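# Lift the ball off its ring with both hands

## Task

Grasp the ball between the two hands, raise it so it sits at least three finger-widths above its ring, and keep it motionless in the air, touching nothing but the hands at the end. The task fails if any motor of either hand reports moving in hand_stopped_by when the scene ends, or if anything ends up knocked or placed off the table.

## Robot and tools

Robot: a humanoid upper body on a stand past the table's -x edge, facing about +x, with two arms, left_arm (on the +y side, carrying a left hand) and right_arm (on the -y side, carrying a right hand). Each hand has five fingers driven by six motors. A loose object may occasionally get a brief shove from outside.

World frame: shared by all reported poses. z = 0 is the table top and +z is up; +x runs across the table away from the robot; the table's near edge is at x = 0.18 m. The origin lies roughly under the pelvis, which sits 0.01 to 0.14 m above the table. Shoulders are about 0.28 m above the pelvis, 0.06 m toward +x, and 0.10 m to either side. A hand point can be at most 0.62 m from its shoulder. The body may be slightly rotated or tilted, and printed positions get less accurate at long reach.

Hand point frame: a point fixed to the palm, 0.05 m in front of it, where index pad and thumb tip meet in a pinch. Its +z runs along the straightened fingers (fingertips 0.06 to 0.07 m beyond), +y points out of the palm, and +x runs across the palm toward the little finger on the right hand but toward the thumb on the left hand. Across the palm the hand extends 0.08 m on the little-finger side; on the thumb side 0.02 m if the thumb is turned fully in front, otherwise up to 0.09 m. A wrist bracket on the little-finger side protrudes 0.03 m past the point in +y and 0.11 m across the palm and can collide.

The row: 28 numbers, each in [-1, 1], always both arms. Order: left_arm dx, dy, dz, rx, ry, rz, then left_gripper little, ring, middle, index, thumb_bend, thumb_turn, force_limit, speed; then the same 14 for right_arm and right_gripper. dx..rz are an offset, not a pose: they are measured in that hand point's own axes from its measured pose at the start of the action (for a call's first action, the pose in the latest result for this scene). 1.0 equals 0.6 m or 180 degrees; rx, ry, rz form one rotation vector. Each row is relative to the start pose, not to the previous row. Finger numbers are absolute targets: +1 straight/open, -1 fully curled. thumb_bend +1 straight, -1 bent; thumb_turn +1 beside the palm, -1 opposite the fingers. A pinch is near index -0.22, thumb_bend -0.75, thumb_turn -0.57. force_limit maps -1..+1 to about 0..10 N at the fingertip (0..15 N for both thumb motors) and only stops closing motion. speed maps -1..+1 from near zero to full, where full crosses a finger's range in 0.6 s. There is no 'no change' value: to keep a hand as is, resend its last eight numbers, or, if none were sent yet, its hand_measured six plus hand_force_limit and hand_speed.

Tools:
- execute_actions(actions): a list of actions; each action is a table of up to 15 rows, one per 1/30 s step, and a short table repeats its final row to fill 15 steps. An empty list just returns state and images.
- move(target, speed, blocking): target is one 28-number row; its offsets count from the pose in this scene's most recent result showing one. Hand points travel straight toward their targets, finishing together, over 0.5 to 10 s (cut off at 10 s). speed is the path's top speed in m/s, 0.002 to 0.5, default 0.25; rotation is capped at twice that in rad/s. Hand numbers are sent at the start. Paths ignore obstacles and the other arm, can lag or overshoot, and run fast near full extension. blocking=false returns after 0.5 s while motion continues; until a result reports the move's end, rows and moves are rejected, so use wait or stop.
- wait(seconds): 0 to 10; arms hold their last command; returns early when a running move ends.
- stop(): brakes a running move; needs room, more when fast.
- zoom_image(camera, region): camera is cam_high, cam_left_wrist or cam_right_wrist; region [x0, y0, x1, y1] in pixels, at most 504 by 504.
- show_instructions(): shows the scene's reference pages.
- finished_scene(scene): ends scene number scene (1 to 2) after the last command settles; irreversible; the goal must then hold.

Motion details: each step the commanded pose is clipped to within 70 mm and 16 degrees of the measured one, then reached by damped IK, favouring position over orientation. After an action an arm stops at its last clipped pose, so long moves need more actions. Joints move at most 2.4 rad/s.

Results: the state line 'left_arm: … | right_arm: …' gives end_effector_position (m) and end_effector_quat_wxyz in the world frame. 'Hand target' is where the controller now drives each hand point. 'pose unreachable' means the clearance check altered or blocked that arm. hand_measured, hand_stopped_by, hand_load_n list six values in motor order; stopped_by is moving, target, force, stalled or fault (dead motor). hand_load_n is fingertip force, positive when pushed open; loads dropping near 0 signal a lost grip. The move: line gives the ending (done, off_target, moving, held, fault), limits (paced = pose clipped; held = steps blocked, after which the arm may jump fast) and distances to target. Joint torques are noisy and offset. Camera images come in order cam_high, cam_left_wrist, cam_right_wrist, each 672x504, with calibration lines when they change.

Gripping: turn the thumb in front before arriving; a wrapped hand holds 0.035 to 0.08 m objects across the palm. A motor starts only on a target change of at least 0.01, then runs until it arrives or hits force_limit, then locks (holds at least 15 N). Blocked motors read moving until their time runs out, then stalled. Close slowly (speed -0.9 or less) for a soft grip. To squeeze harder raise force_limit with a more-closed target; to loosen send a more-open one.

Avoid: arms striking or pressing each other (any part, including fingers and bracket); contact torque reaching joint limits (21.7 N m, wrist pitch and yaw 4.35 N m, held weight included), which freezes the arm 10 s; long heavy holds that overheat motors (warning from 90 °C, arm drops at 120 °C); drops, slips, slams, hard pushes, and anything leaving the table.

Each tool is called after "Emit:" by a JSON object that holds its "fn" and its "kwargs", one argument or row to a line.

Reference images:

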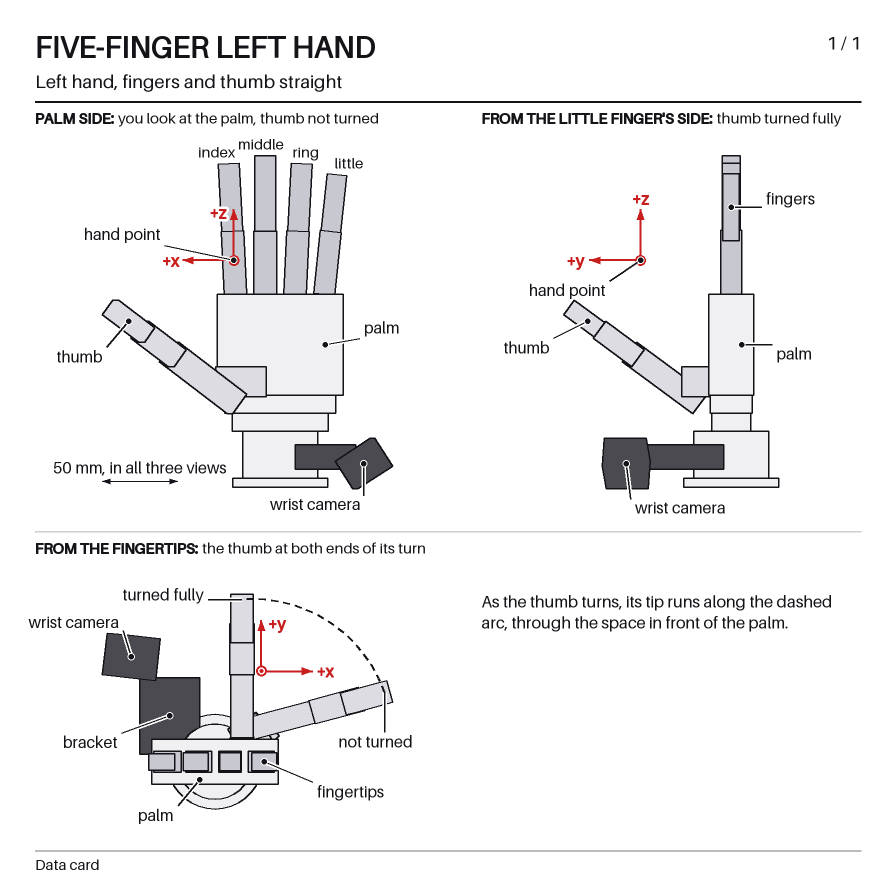

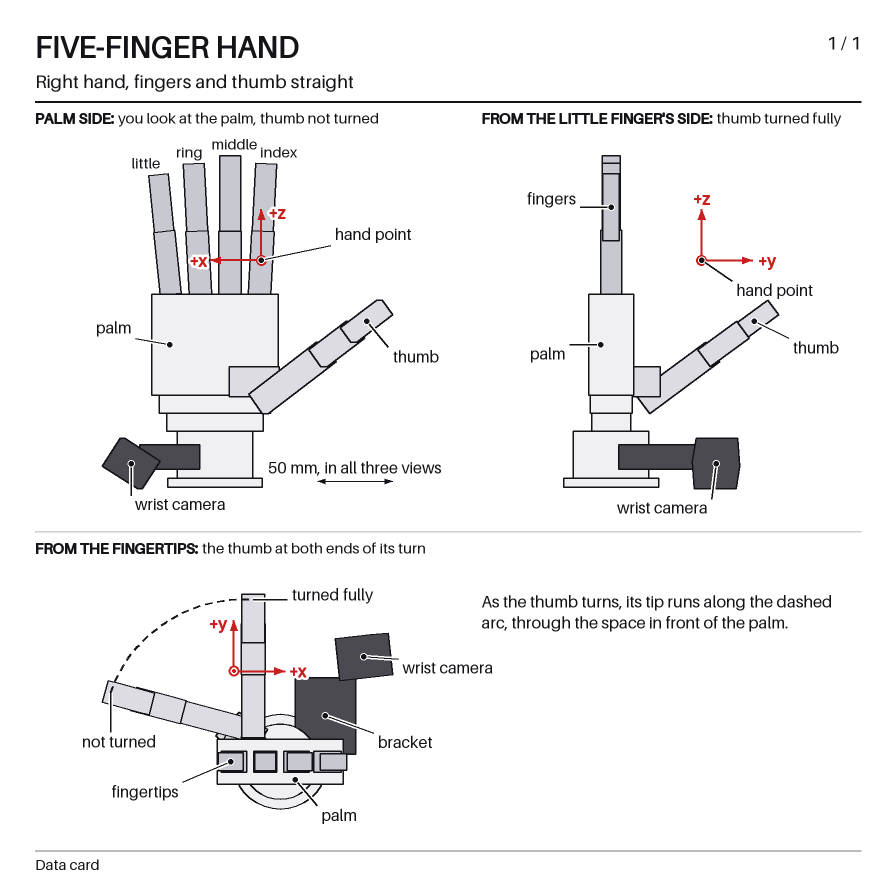

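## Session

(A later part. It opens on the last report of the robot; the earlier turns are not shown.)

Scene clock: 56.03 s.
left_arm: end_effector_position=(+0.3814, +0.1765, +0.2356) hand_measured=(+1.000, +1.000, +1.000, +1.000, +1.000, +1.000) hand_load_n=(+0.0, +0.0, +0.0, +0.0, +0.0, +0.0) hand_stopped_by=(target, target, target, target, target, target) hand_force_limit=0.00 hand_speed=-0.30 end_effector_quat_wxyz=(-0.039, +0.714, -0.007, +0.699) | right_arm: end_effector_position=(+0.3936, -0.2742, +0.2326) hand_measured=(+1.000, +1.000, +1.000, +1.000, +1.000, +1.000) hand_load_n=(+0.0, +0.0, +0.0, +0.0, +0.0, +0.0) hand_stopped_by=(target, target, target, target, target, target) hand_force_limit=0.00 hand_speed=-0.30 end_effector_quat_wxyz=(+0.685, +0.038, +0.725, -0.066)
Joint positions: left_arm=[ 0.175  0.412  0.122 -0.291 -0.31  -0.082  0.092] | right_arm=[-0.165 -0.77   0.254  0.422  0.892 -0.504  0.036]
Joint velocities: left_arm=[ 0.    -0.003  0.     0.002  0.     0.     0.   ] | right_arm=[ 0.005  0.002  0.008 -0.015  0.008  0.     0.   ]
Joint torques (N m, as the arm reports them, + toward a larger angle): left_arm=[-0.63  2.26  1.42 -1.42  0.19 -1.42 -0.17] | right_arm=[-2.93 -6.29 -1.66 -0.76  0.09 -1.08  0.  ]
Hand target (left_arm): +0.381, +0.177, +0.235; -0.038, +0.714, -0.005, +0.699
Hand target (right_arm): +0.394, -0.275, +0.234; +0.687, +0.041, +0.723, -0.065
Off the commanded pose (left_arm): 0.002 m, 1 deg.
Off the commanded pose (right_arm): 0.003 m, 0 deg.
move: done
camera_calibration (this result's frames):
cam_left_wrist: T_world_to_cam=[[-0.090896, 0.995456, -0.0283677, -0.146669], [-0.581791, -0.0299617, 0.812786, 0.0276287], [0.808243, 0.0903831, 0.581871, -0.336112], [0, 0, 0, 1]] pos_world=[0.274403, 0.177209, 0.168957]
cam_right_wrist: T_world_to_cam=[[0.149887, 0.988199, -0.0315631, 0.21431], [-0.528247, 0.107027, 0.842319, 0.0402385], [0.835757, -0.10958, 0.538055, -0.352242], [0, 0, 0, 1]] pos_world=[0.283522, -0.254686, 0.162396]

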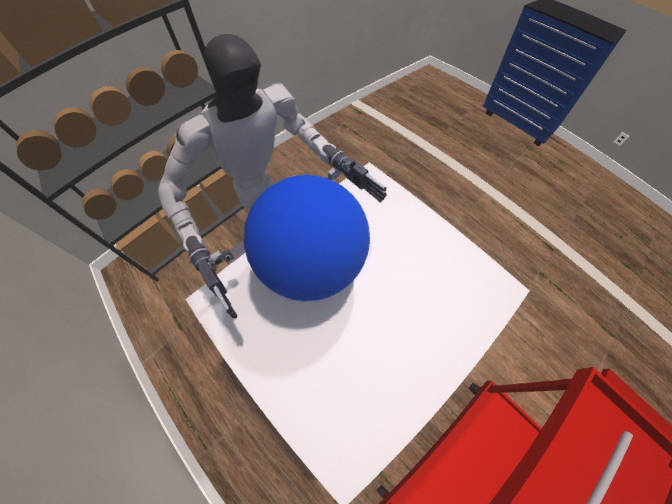

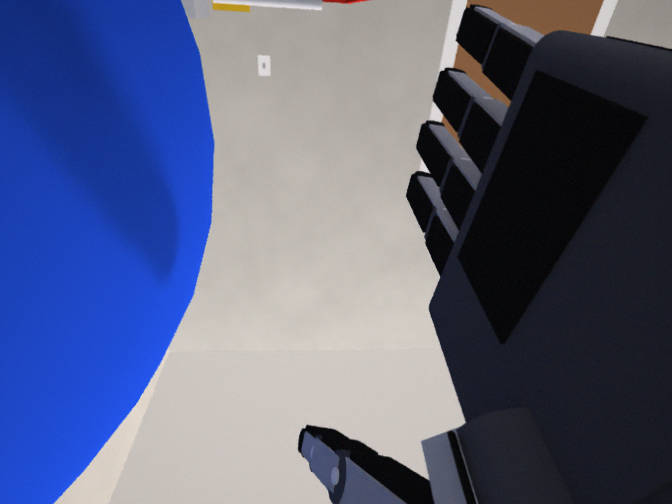

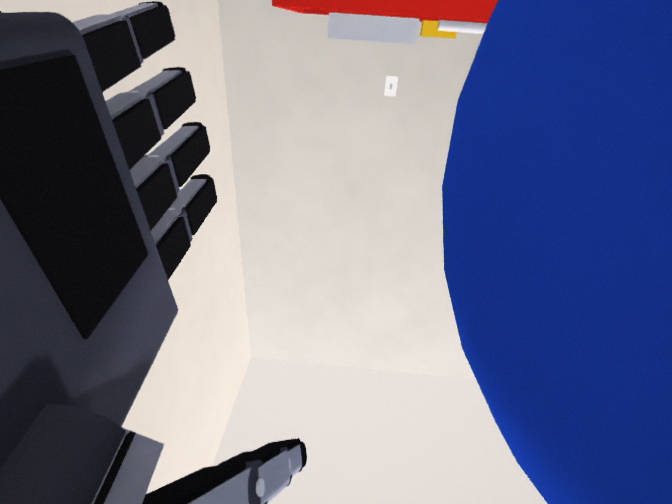

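Emit:
{"fn": "move", "kwargs": {
  "target": [-0.15,0,0,-0.01,0,-0.19,1,1,1,1,1,1,0,-0.3, 0.147,0,-0.015,-0.03,0,0.19,1,1,1,1,1,1,0,-0.3],
  "speed": 0.15
}}

Scene clock: 65.60 s.
left_arm: end_effector_position=(+0.3745, +0.1790, +0.1399) hand_measured=(+1.000, +1.000, +1.000, +1.000, +1.000, +1.000) hand_load_n=(+0.0, +0.0, +0.0, +0.0, +0.0, +0.0) hand_stopped_by=(target, target, target, target, target, target) hand_force_limit=0.00 hand_speed=-0.30 end_effector_quat_wxyz=(+0.172, +0.693, +0.189, +0.674) | right_arm: end_effector_position=(+0.3779, -0.2701, +0.1419) hand_measured=(+1.000, +1.000, +1.000, +1.000, +1.000, +1.000) hand_load_n=(+0.0, +0.0, +0.0, +0.0, +0.0, +0.0) hand_stopped_by=(target, target, target, target, target, target) hand_force_limit=0.00 hand_speed=-0.30 end_effector_quat_wxyz=(+0.628, +0.251, +0.720, +0.156)
Joint positions: left_arm=[-0.144  0.12   0.211  0.732 -0.728 -0.612 -0.558] | right_arm=[-0.552 -0.338  0.014  1.463  1.236 -0.486  0.903]
Joint velocities: left_arm=[-0.014  0.003  0.008  0.017  0.023 -0.004 -0.016] | right_arm=[ 0.002  0.006 -0.008  0.006 -0.006  0.003  0.   ]
Joint torques (N m, as the arm reports them, + toward a larger angle): left_arm=[-2.    0.87 -0.23 -0.51 -0.02 -1.11 -0.72] | right_arm=[-3.52 -5.25  0.05 -0.7   0.01 -0.45  0.2 ]
Hand target (left_arm): +0.375, +0.180, +0.140; +0.172, +0.692, +0.192, +0.675
Hand target (right_arm): +0.378, -0.270, +0.141; +0.626, +0.253, +0.721, +0.156
Off the commanded pose (left_arm): 0.008 m, 2 deg.
Off the commanded pose (right_arm): 0.007 m, 8 deg.
move: off_target (left_arm, right_arm)
camera_calibration (this result's frames):
cam_left_wrist: T_world_to_cam=[[-0.0773284, 0.817077, -0.571319, -0.0496529], [-0.581643, 0.428443, 0.691467, 0.0363233], [0.80976, 0.385774, 0.442116, -0.308939], [0, 0, 0, 1]] pos_world=[0.267454, 0.144188, 0.0831028]
cam_right_wrist: T_world_to_cam=[[0.169585, 0.818639, 0.5487, 0.0741841], [-0.503641, -0.40658, 0.762259, -0.0287557], [0.847105, -0.405616, 0.34335, -0.346497], [0, 0, 0, 1]] pos_world=[0.266456, -0.212966, 0.100184]

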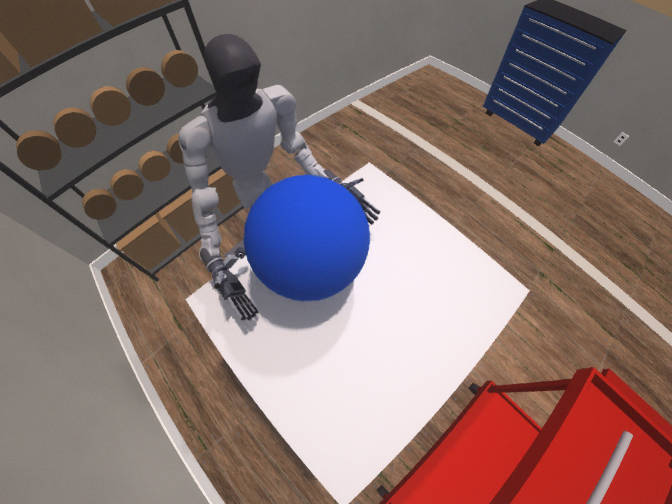

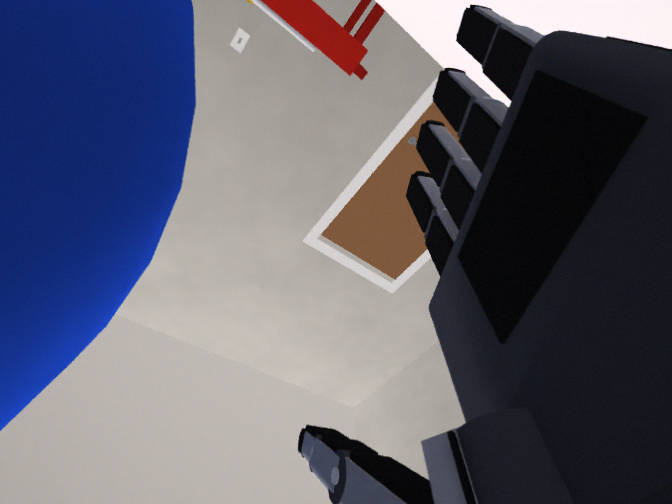

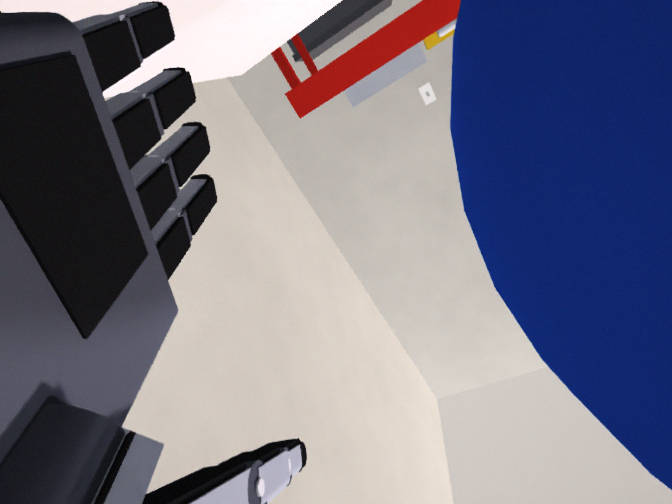

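Emit:
{"fn": "move", "kwargs": {
  "target": [-0.06,0.105,0,0,0,0,1,1,1,1,1,1,0,-0.3, 0.07,0.106,0,-0.052,-0.027,0,1,1,1,1,1,1,0,-0.3],
  "speed": 0.06
}}

Scene clock: 75.33 s.
left_arm: end_effector_position=(+0.3738, +0.1068, +0.1424) hand_measured=(+1.000, +1.000, +1.000, +1.000, +1.000, +1.000) hand_load_n=(+0.0, +0.0, +0.0, +0.0, +0.0, +0.0) hand_stopped_by=(target, target, target, target, target, target) hand_force_limit=0.00 hand_speed=-0.30 end_effector_quat_wxyz=(+0.175, +0.692, +0.190, +0.674) | right_arm: end_effector_position=(+0.3813, -0.1942, +0.1381) hand_measured=(+1.000, +1.000, +1.000, +1.000, +1.000, +1.000) hand_load_n=(+0.0, +0.0, +0.0, +0.0, +0.0, +0.0) hand_stopped_by=(target, target, target, target, target, target) hand_force_limit=0.00 hand_speed=-0.30 end_effector_quat_wxyz=(+0.645, +0.221, +0.706, +0.191)
Joint positions: left_arm=[-0.155 -0.021 -0.004  0.761 -0.628 -0.799 -0.333] | right_arm=[-0.564 -0.144  0.025  1.462  1.188 -0.669  0.913]
Joint velocities: left_arm=[ 0.    -0.014  0.    -0.002  0.    -0.002  0.   ] | right_arm=[ 0.003  0.012 -0.006  0.006  0.     0.     0.   ]
Joint torques (N m, as the arm reports them, + toward a larger angle): left_arm=[-2.28 -0.81 -1.44 -0.94  0.2  -1.14 -0.44] | right_arm=[-4.06 -3.63  0.25 -0.67  0.   -0.67  0.21]
Hand target (left_arm): +0.374, +0.107, +0.143; +0.175, +0.691, +0.193, +0.674
Hand target (right_arm): +0.382, -0.194, +0.138; +0.645, +0.220, +0.707, +0.190
Off the commanded pose (left_arm): 0.003 m, 0 deg.
Off the commanded pose (right_arm): 0.005 m, 5 deg.
joint sent to its limit (left arm) — the command would take joint 2 (shoulder roll) past its lower limit, so that joint was sent only as far as its limit.
move: off_target (right_arm)
camera_calibration (this result's frames):
cam_left_wrist: T_world_to_cam=[[-0.0741324, 0.813967, -0.576161, 0.0105521], [-0.583527, 0.433113, 0.686957, 0.0659879], [0.808703, 0.387131, 0.442864, -0.281539], [0, 0, 0, 1]] pos_world=[0.266969, 0.0718232, 0.0854323]
cam_right_wrist: T_world_to_cam=[[0.0709026, 0.822171, 0.564808, 0.0495611], [-0.522695, -0.451642, 0.723056, 0.0106804], [0.849566, -0.346489, 0.397722, -0.314272], [0, 0, 0, 1]] pos_world=[0.269063, -0.144816, 0.0892776]

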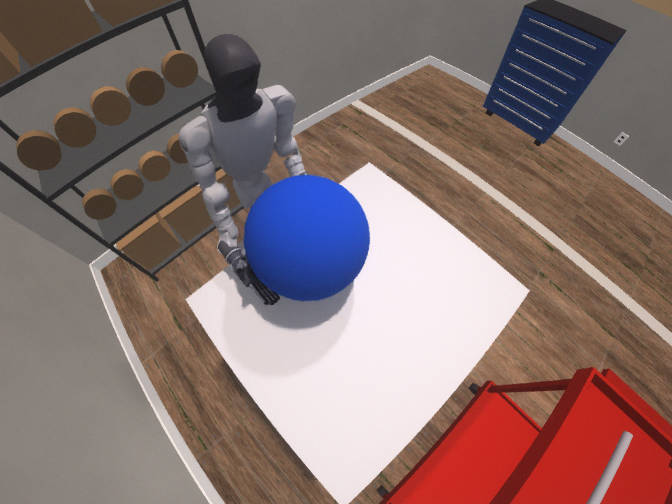

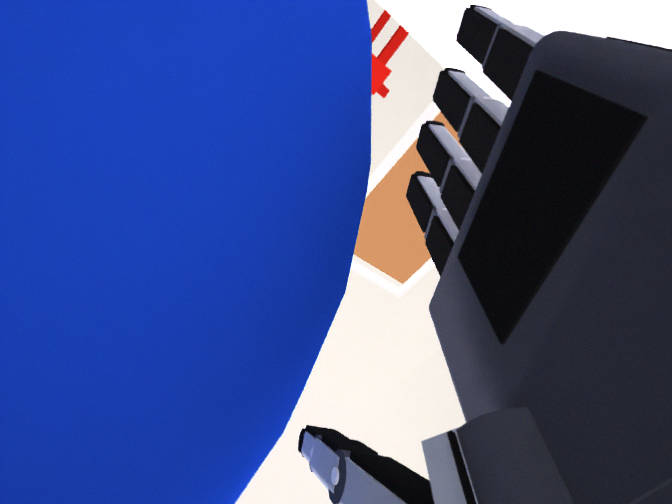

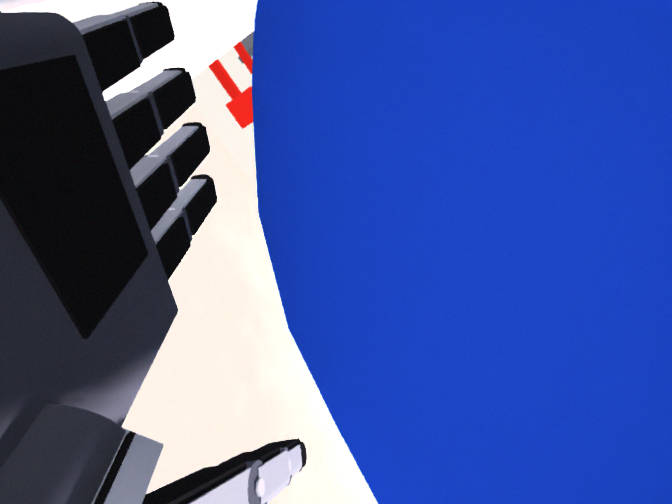

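Near contact. Gentle finger close with a small inward move.

Emit:
{"fn": "move", "kwargs": {
  "target": [-0.012,0.022,0,0,0,0,-0.3,-0.3,-0.3,-0.3,1,1,-0.5,-0.8, 0.014,0.022,0,-0.02,0,0,-0.3,-0.3,-0.3,-0.3,1,1,-0.5,-0.8],
  "speed": 0.04
}}

Scene clock: 81.10 s.
left_arm: end_effector_position=(+0.3735, +0.1000, +0.1381) hand_measured=(+0.368, +0.524, +0.612, +0.568, +1.000, +1.000) hand_load_n=(+2.0, +0.0, +0.0, +0.0, +0.0, +0.0) hand_stopped_by=(force, force, force, force, target, target) hand_force_limit=-0.50 hand_speed=-0.80 end_effector_quat_wxyz=(+0.165, +0.695, +0.200, +0.670) | right_arm: end_effector_position=(+0.3784, -0.1886, +0.1323) hand_measured=(+0.324, +0.468, +0.646, +0.458, +1.000, +1.000) hand_load_n=(+2.0, +0.0, +0.0, +1.0, +0.0, +0.0) hand_stopped_by=(force, force, force, force, target, target) hand_force_limit=-0.50 hand_speed=-0.80 end_effector_quat_wxyz=(+0.637, +0.219, +0.714, +0.194)
Joint positions: left_arm=[-0.17  -0.013 -0.113  0.812 -0.675 -0.869 -0.248] | right_arm=[-0.553 -0.135  0.027  1.463  1.169 -0.668  0.906]
Joint velocities: left_arm=[-0.002 -0.011  0.     0.018  0.003  0.     0.   ] | right_arm=[-0.006  0.003 -0.009 -0.005  0.014  0.     0.   ]
Joint torques (N m, as the arm reports them, + toward a larger angle): left_arm=[-2.16 -1.4  -2.75 -1.25  0.39 -1.23 -1.36] | right_arm=[-4.56 -2.45  0.69 -1.5  -0.33 -0.58  0.91]
Hand target (left_arm): +0.374, +0.092, +0.144; +0.177, +0.691, +0.191, +0.674
Hand target (right_arm): +0.381, -0.178, +0.138; +0.642, +0.206, +0.709, +0.208
Off the commanded pose (left_arm): 0.010 m, 2 deg.
Off the commanded pose (right_arm): 0.012 m, 4 deg.
move: off_target (left_arm, right_arm)
camera_calibration (this result's frames):
cam_left_wrist: T_world_to_cam=[[-0.104255, 0.811216, -0.575378, 0.0249627], [-0.581921, 0.419406, 0.696754, 0.0710711], [0.806535, 0.407465, 0.428339, -0.275945], [0, 0, 0, 1]] pos_world=[0.266519, 0.06238, 0.0830417]
cam_right_wrist: T_world_to_cam=[[0.0702886, 0.82305, 0.563603, 0.0490831], [-0.50318, -0.458598, 0.73246, 0.00595706], [0.861319, -0.335077, 0.381908, -0.307701], [0, 0, 0, 1]] pos_world=[0.264576, -0.140769, 0.0854867]

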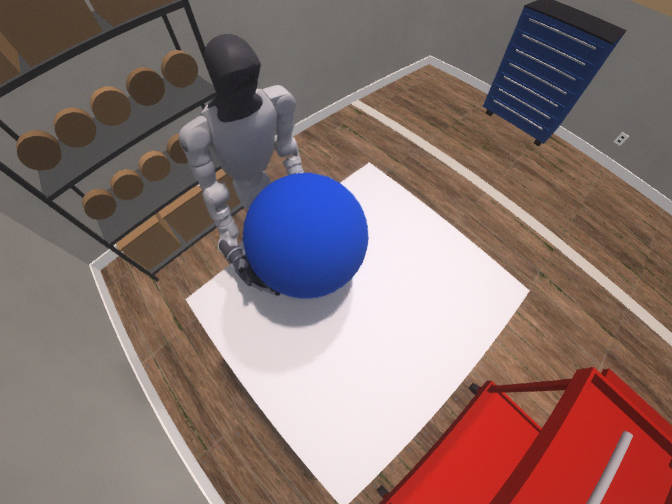

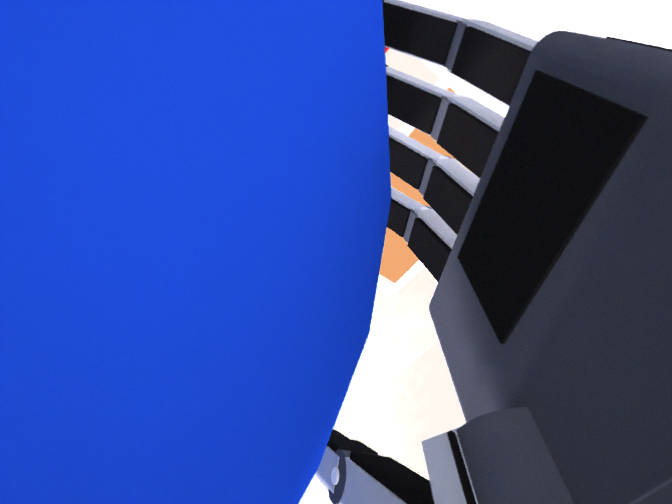

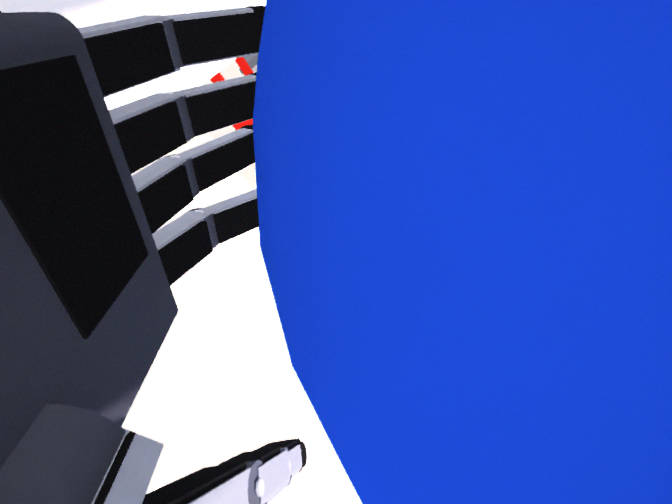

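Emit:
{"fn": "move", "kwargs": {
  "target": [0.161,0.122,0,0,0,0,-0.3,-0.3,-0.3,-0.3,1,1,-0.5,-0.8, -0.153,0.131,0,-0.02,0,0,-0.3,-0.3,-0.3,-0.3,1,1,-0.5,-0.8],
  "speed": 0.06
}}

Scene clock: 86.23 s.
left_arm: end_effector_position=(+0.3841, +0.1092, +0.2566) hand_measured=(+0.368, +0.524, +0.612, +0.568, +1.000, +1.000) hand_load_n=(+5.0, +0.0, +0.0, +0.0, +0.0, +0.0) hand_stopped_by=(force, force, force, force, target, target) hand_force_limit=-0.50 hand_speed=-0.80 end_effector_quat_wxyz=(+0.148, +0.689, +0.229, +0.672) | right_arm: end_effector_position=(+0.3931, -0.2021, +0.2536) hand_measured=(+0.324, +0.468, +0.646, +0.458, +1.000, +1.000) hand_load_n=(+8.5, +0.0, +0.0, +0.0, +0.0, +0.0) hand_stopped_by=(force, force, force, force, target, target) hand_force_limit=-0.50 hand_speed=-0.80 end_effector_quat_wxyz=(+0.653, +0.224, +0.700, +0.182)
Joint positions: left_arm=[ 0.056  0.262 -0.341 -0.289 -0.572 -0.292  0.487] | right_arm=[-0.106 -0.616  0.328  0.042  1.254 -0.374 -0.012]
Joint velocities: left_arm=[-0.021  0.034 -0.034  0.     0.    -0.023  0.025] | right_arm=[-0.009 -0.074  0.094 -0.005  0.048 -0.081 -0.02 ]
Joint torques (N m, as the arm reports them, + toward a larger angle): left_arm=[-4.77 -1.37 -3.62 -3.35  0.94 -1.67 -2.36] | right_arm=[-5.13 -3.21  0.42 -3.7  -0.59 -0.6   2.1 ]
Hand target (left_arm): +0.384, +0.092, +0.261; +0.168, +0.690, +0.210, +0.672
Hand target (right_arm): +0.390, -0.174, +0.252; +0.645, +0.188, +0.711, +0.210
Off the commanded pose (left_arm): 0.025 m, 4 deg.
Off the commanded pose (right_arm): 0.027 m, 5 deg.
move: off_target (left_arm, right_arm)
camera_calibration (this result's frames):
cam_left_wrist: T_world_to_cam=[[-0.160497, 0.792665, -0.588153, 0.113669], [-0.604859, 0.391898, 0.693225, 0.00359086], [0.779991, 0.46701, 0.416552, -0.332271], [0, 0, 0, 1]] pos_world=[0.279584, 0.0636653, 0.202773]
cam_right_wrist: T_world_to_cam=[[0.0807458, 0.827447, 0.555708, -0.0104933], [-0.542803, -0.4311, 0.720776, -0.0576156], [0.83597, -0.35984, 0.414331, -0.374517], [0, 0, 0, 1]] pos_world=[0.282658, -0.150921, 0.202533]

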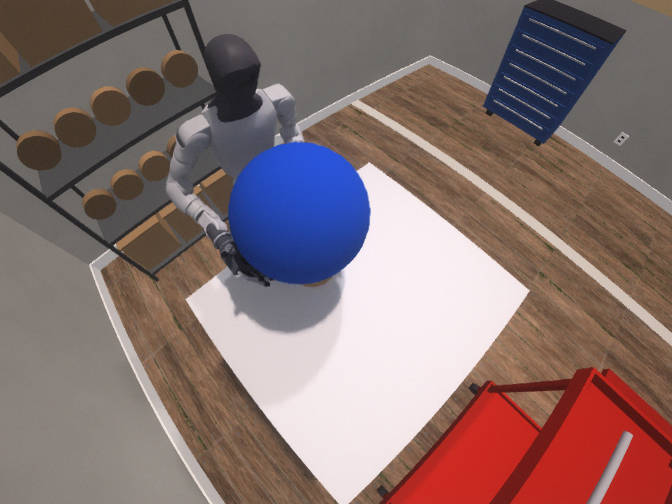

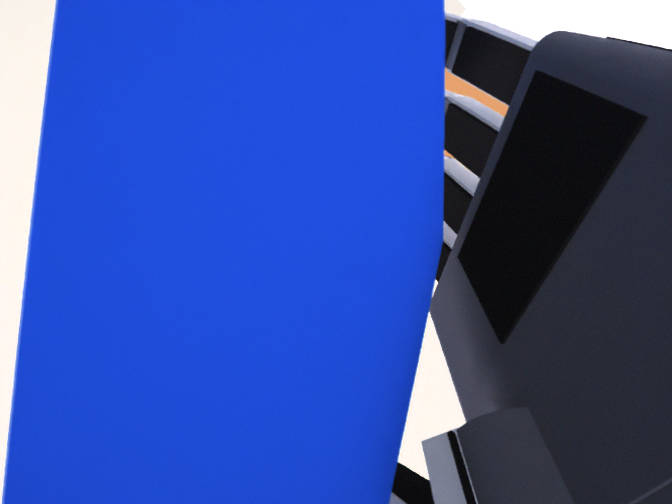

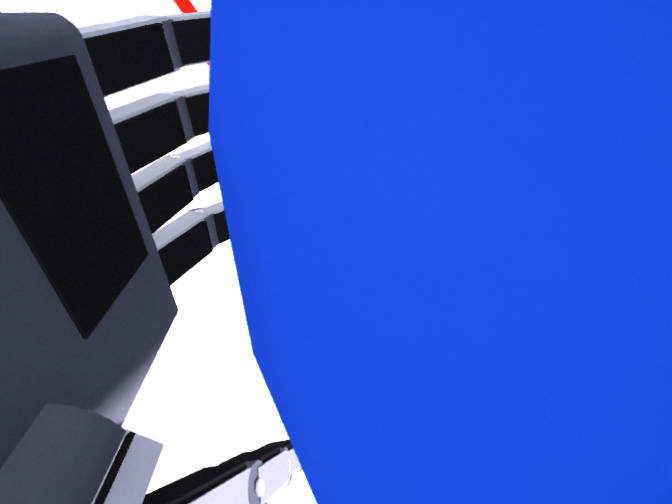

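Lifted about 10 cm. Checking stability.

Emit:
{"fn": "wait", "kwargs": {
  "seconds": 2
}}

Scene clock: 90.37 s.
left_arm: end_effector_position=(+0.3842, +0.1093, +0.2571) hand_measured=(+0.368, +0.524, +0.612, +0.568, +1.000, +1.000) hand_load_n=(+5.0, +0.0, +0.0, +0.0, +0.0, +0.0) hand_stopped_by=(force, force, force, force, target, target) hand_force_limit=-0.50 hand_speed=-0.80 end_effector_quat_wxyz=(+0.149, +0.688, +0.229, +0.672) | right_arm: end_effector_position=(+0.3933, -0.2020, +0.2543) hand_measured=(+0.324, +0.468, +0.646, +0.458, +1.000, +1.000) hand_load_n=(+8.5, +0.0, +0.0, +0.0, +0.0, +0.0) hand_stopped_by=(force, force, force, force, target, target) hand_force_limit=-0.50 hand_speed=-0.80 end_effector_quat_wxyz=(+0.654, +0.224, +0.700, +0.182)
Joint positions: left_arm=[ 0.055  0.264 -0.342 -0.289 -0.573 -0.294  0.488] | right_arm=[-0.108 -0.619  0.332  0.042  1.257 -0.378 -0.013]
Joint velocities: left_arm=[ 0.009  0.     0.003 -0.002  0.011  0.     0.   ] | right_arm=[ 0.    -0.002 -0.008 -0.005  0.003  0.     0.   ]
Joint torques (N m, as the arm reports them, + toward a larger angle): left_arm=[-4.5  -1.31 -3.62 -3.39  0.35 -1.6  -2.42] | right_arm=[-5.08 -3.24  0.56 -3.91 -0.64 -0.59  2.07]
Hand target (left_arm): +0.384, +0.092, +0.261; +0.168, +0.690, +0.210, +0.672
Hand target (right_arm): +0.390, -0.174, +0.252; +0.645, +0.188, +0.711, +0.210
Off the commanded pose (left_arm): 0.025 m, 4 deg.
Off the commanded pose (right_arm): 0.028 m, 5 deg.
wait: 2.00 s; at rest from the start
camera_calibration (this result's frames):
cam_left_wrist: T_world_to_cam=[[-0.1596, 0.792498, -0.588621, 0.113773], [-0.606136, 0.391963, 0.692072, 0.0040471], [0.779183, 0.467239, 0.417804, -0.332633], [0, 0, 0, 1]] pos_world=[0.279793, 0.0636677, 0.203144]
cam_right_wrist: T_world_to_cam=[[0.0796747, 0.827526, 0.555745, -0.0104429], [-0.544089, -0.431041, 0.719841, -0.0571869], [0.835236, -0.359728, 0.415905, -0.374999], [0, 0, 0, 1]] pos_world=[0.28293, -0.150906, 0.202933]

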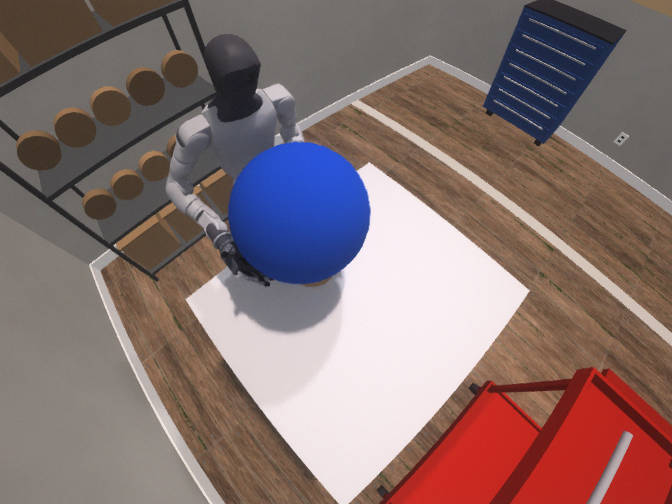

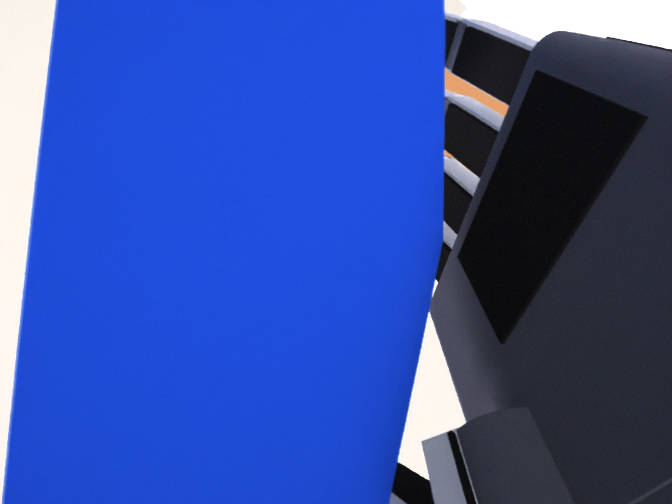

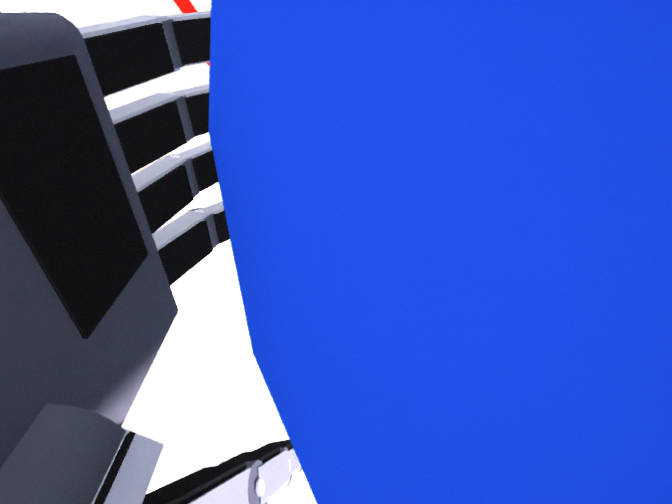

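Emit:
{"fn": "finished_scene", "kwargs": {
  "scene": 1
}}

The scene is finished: the task was done.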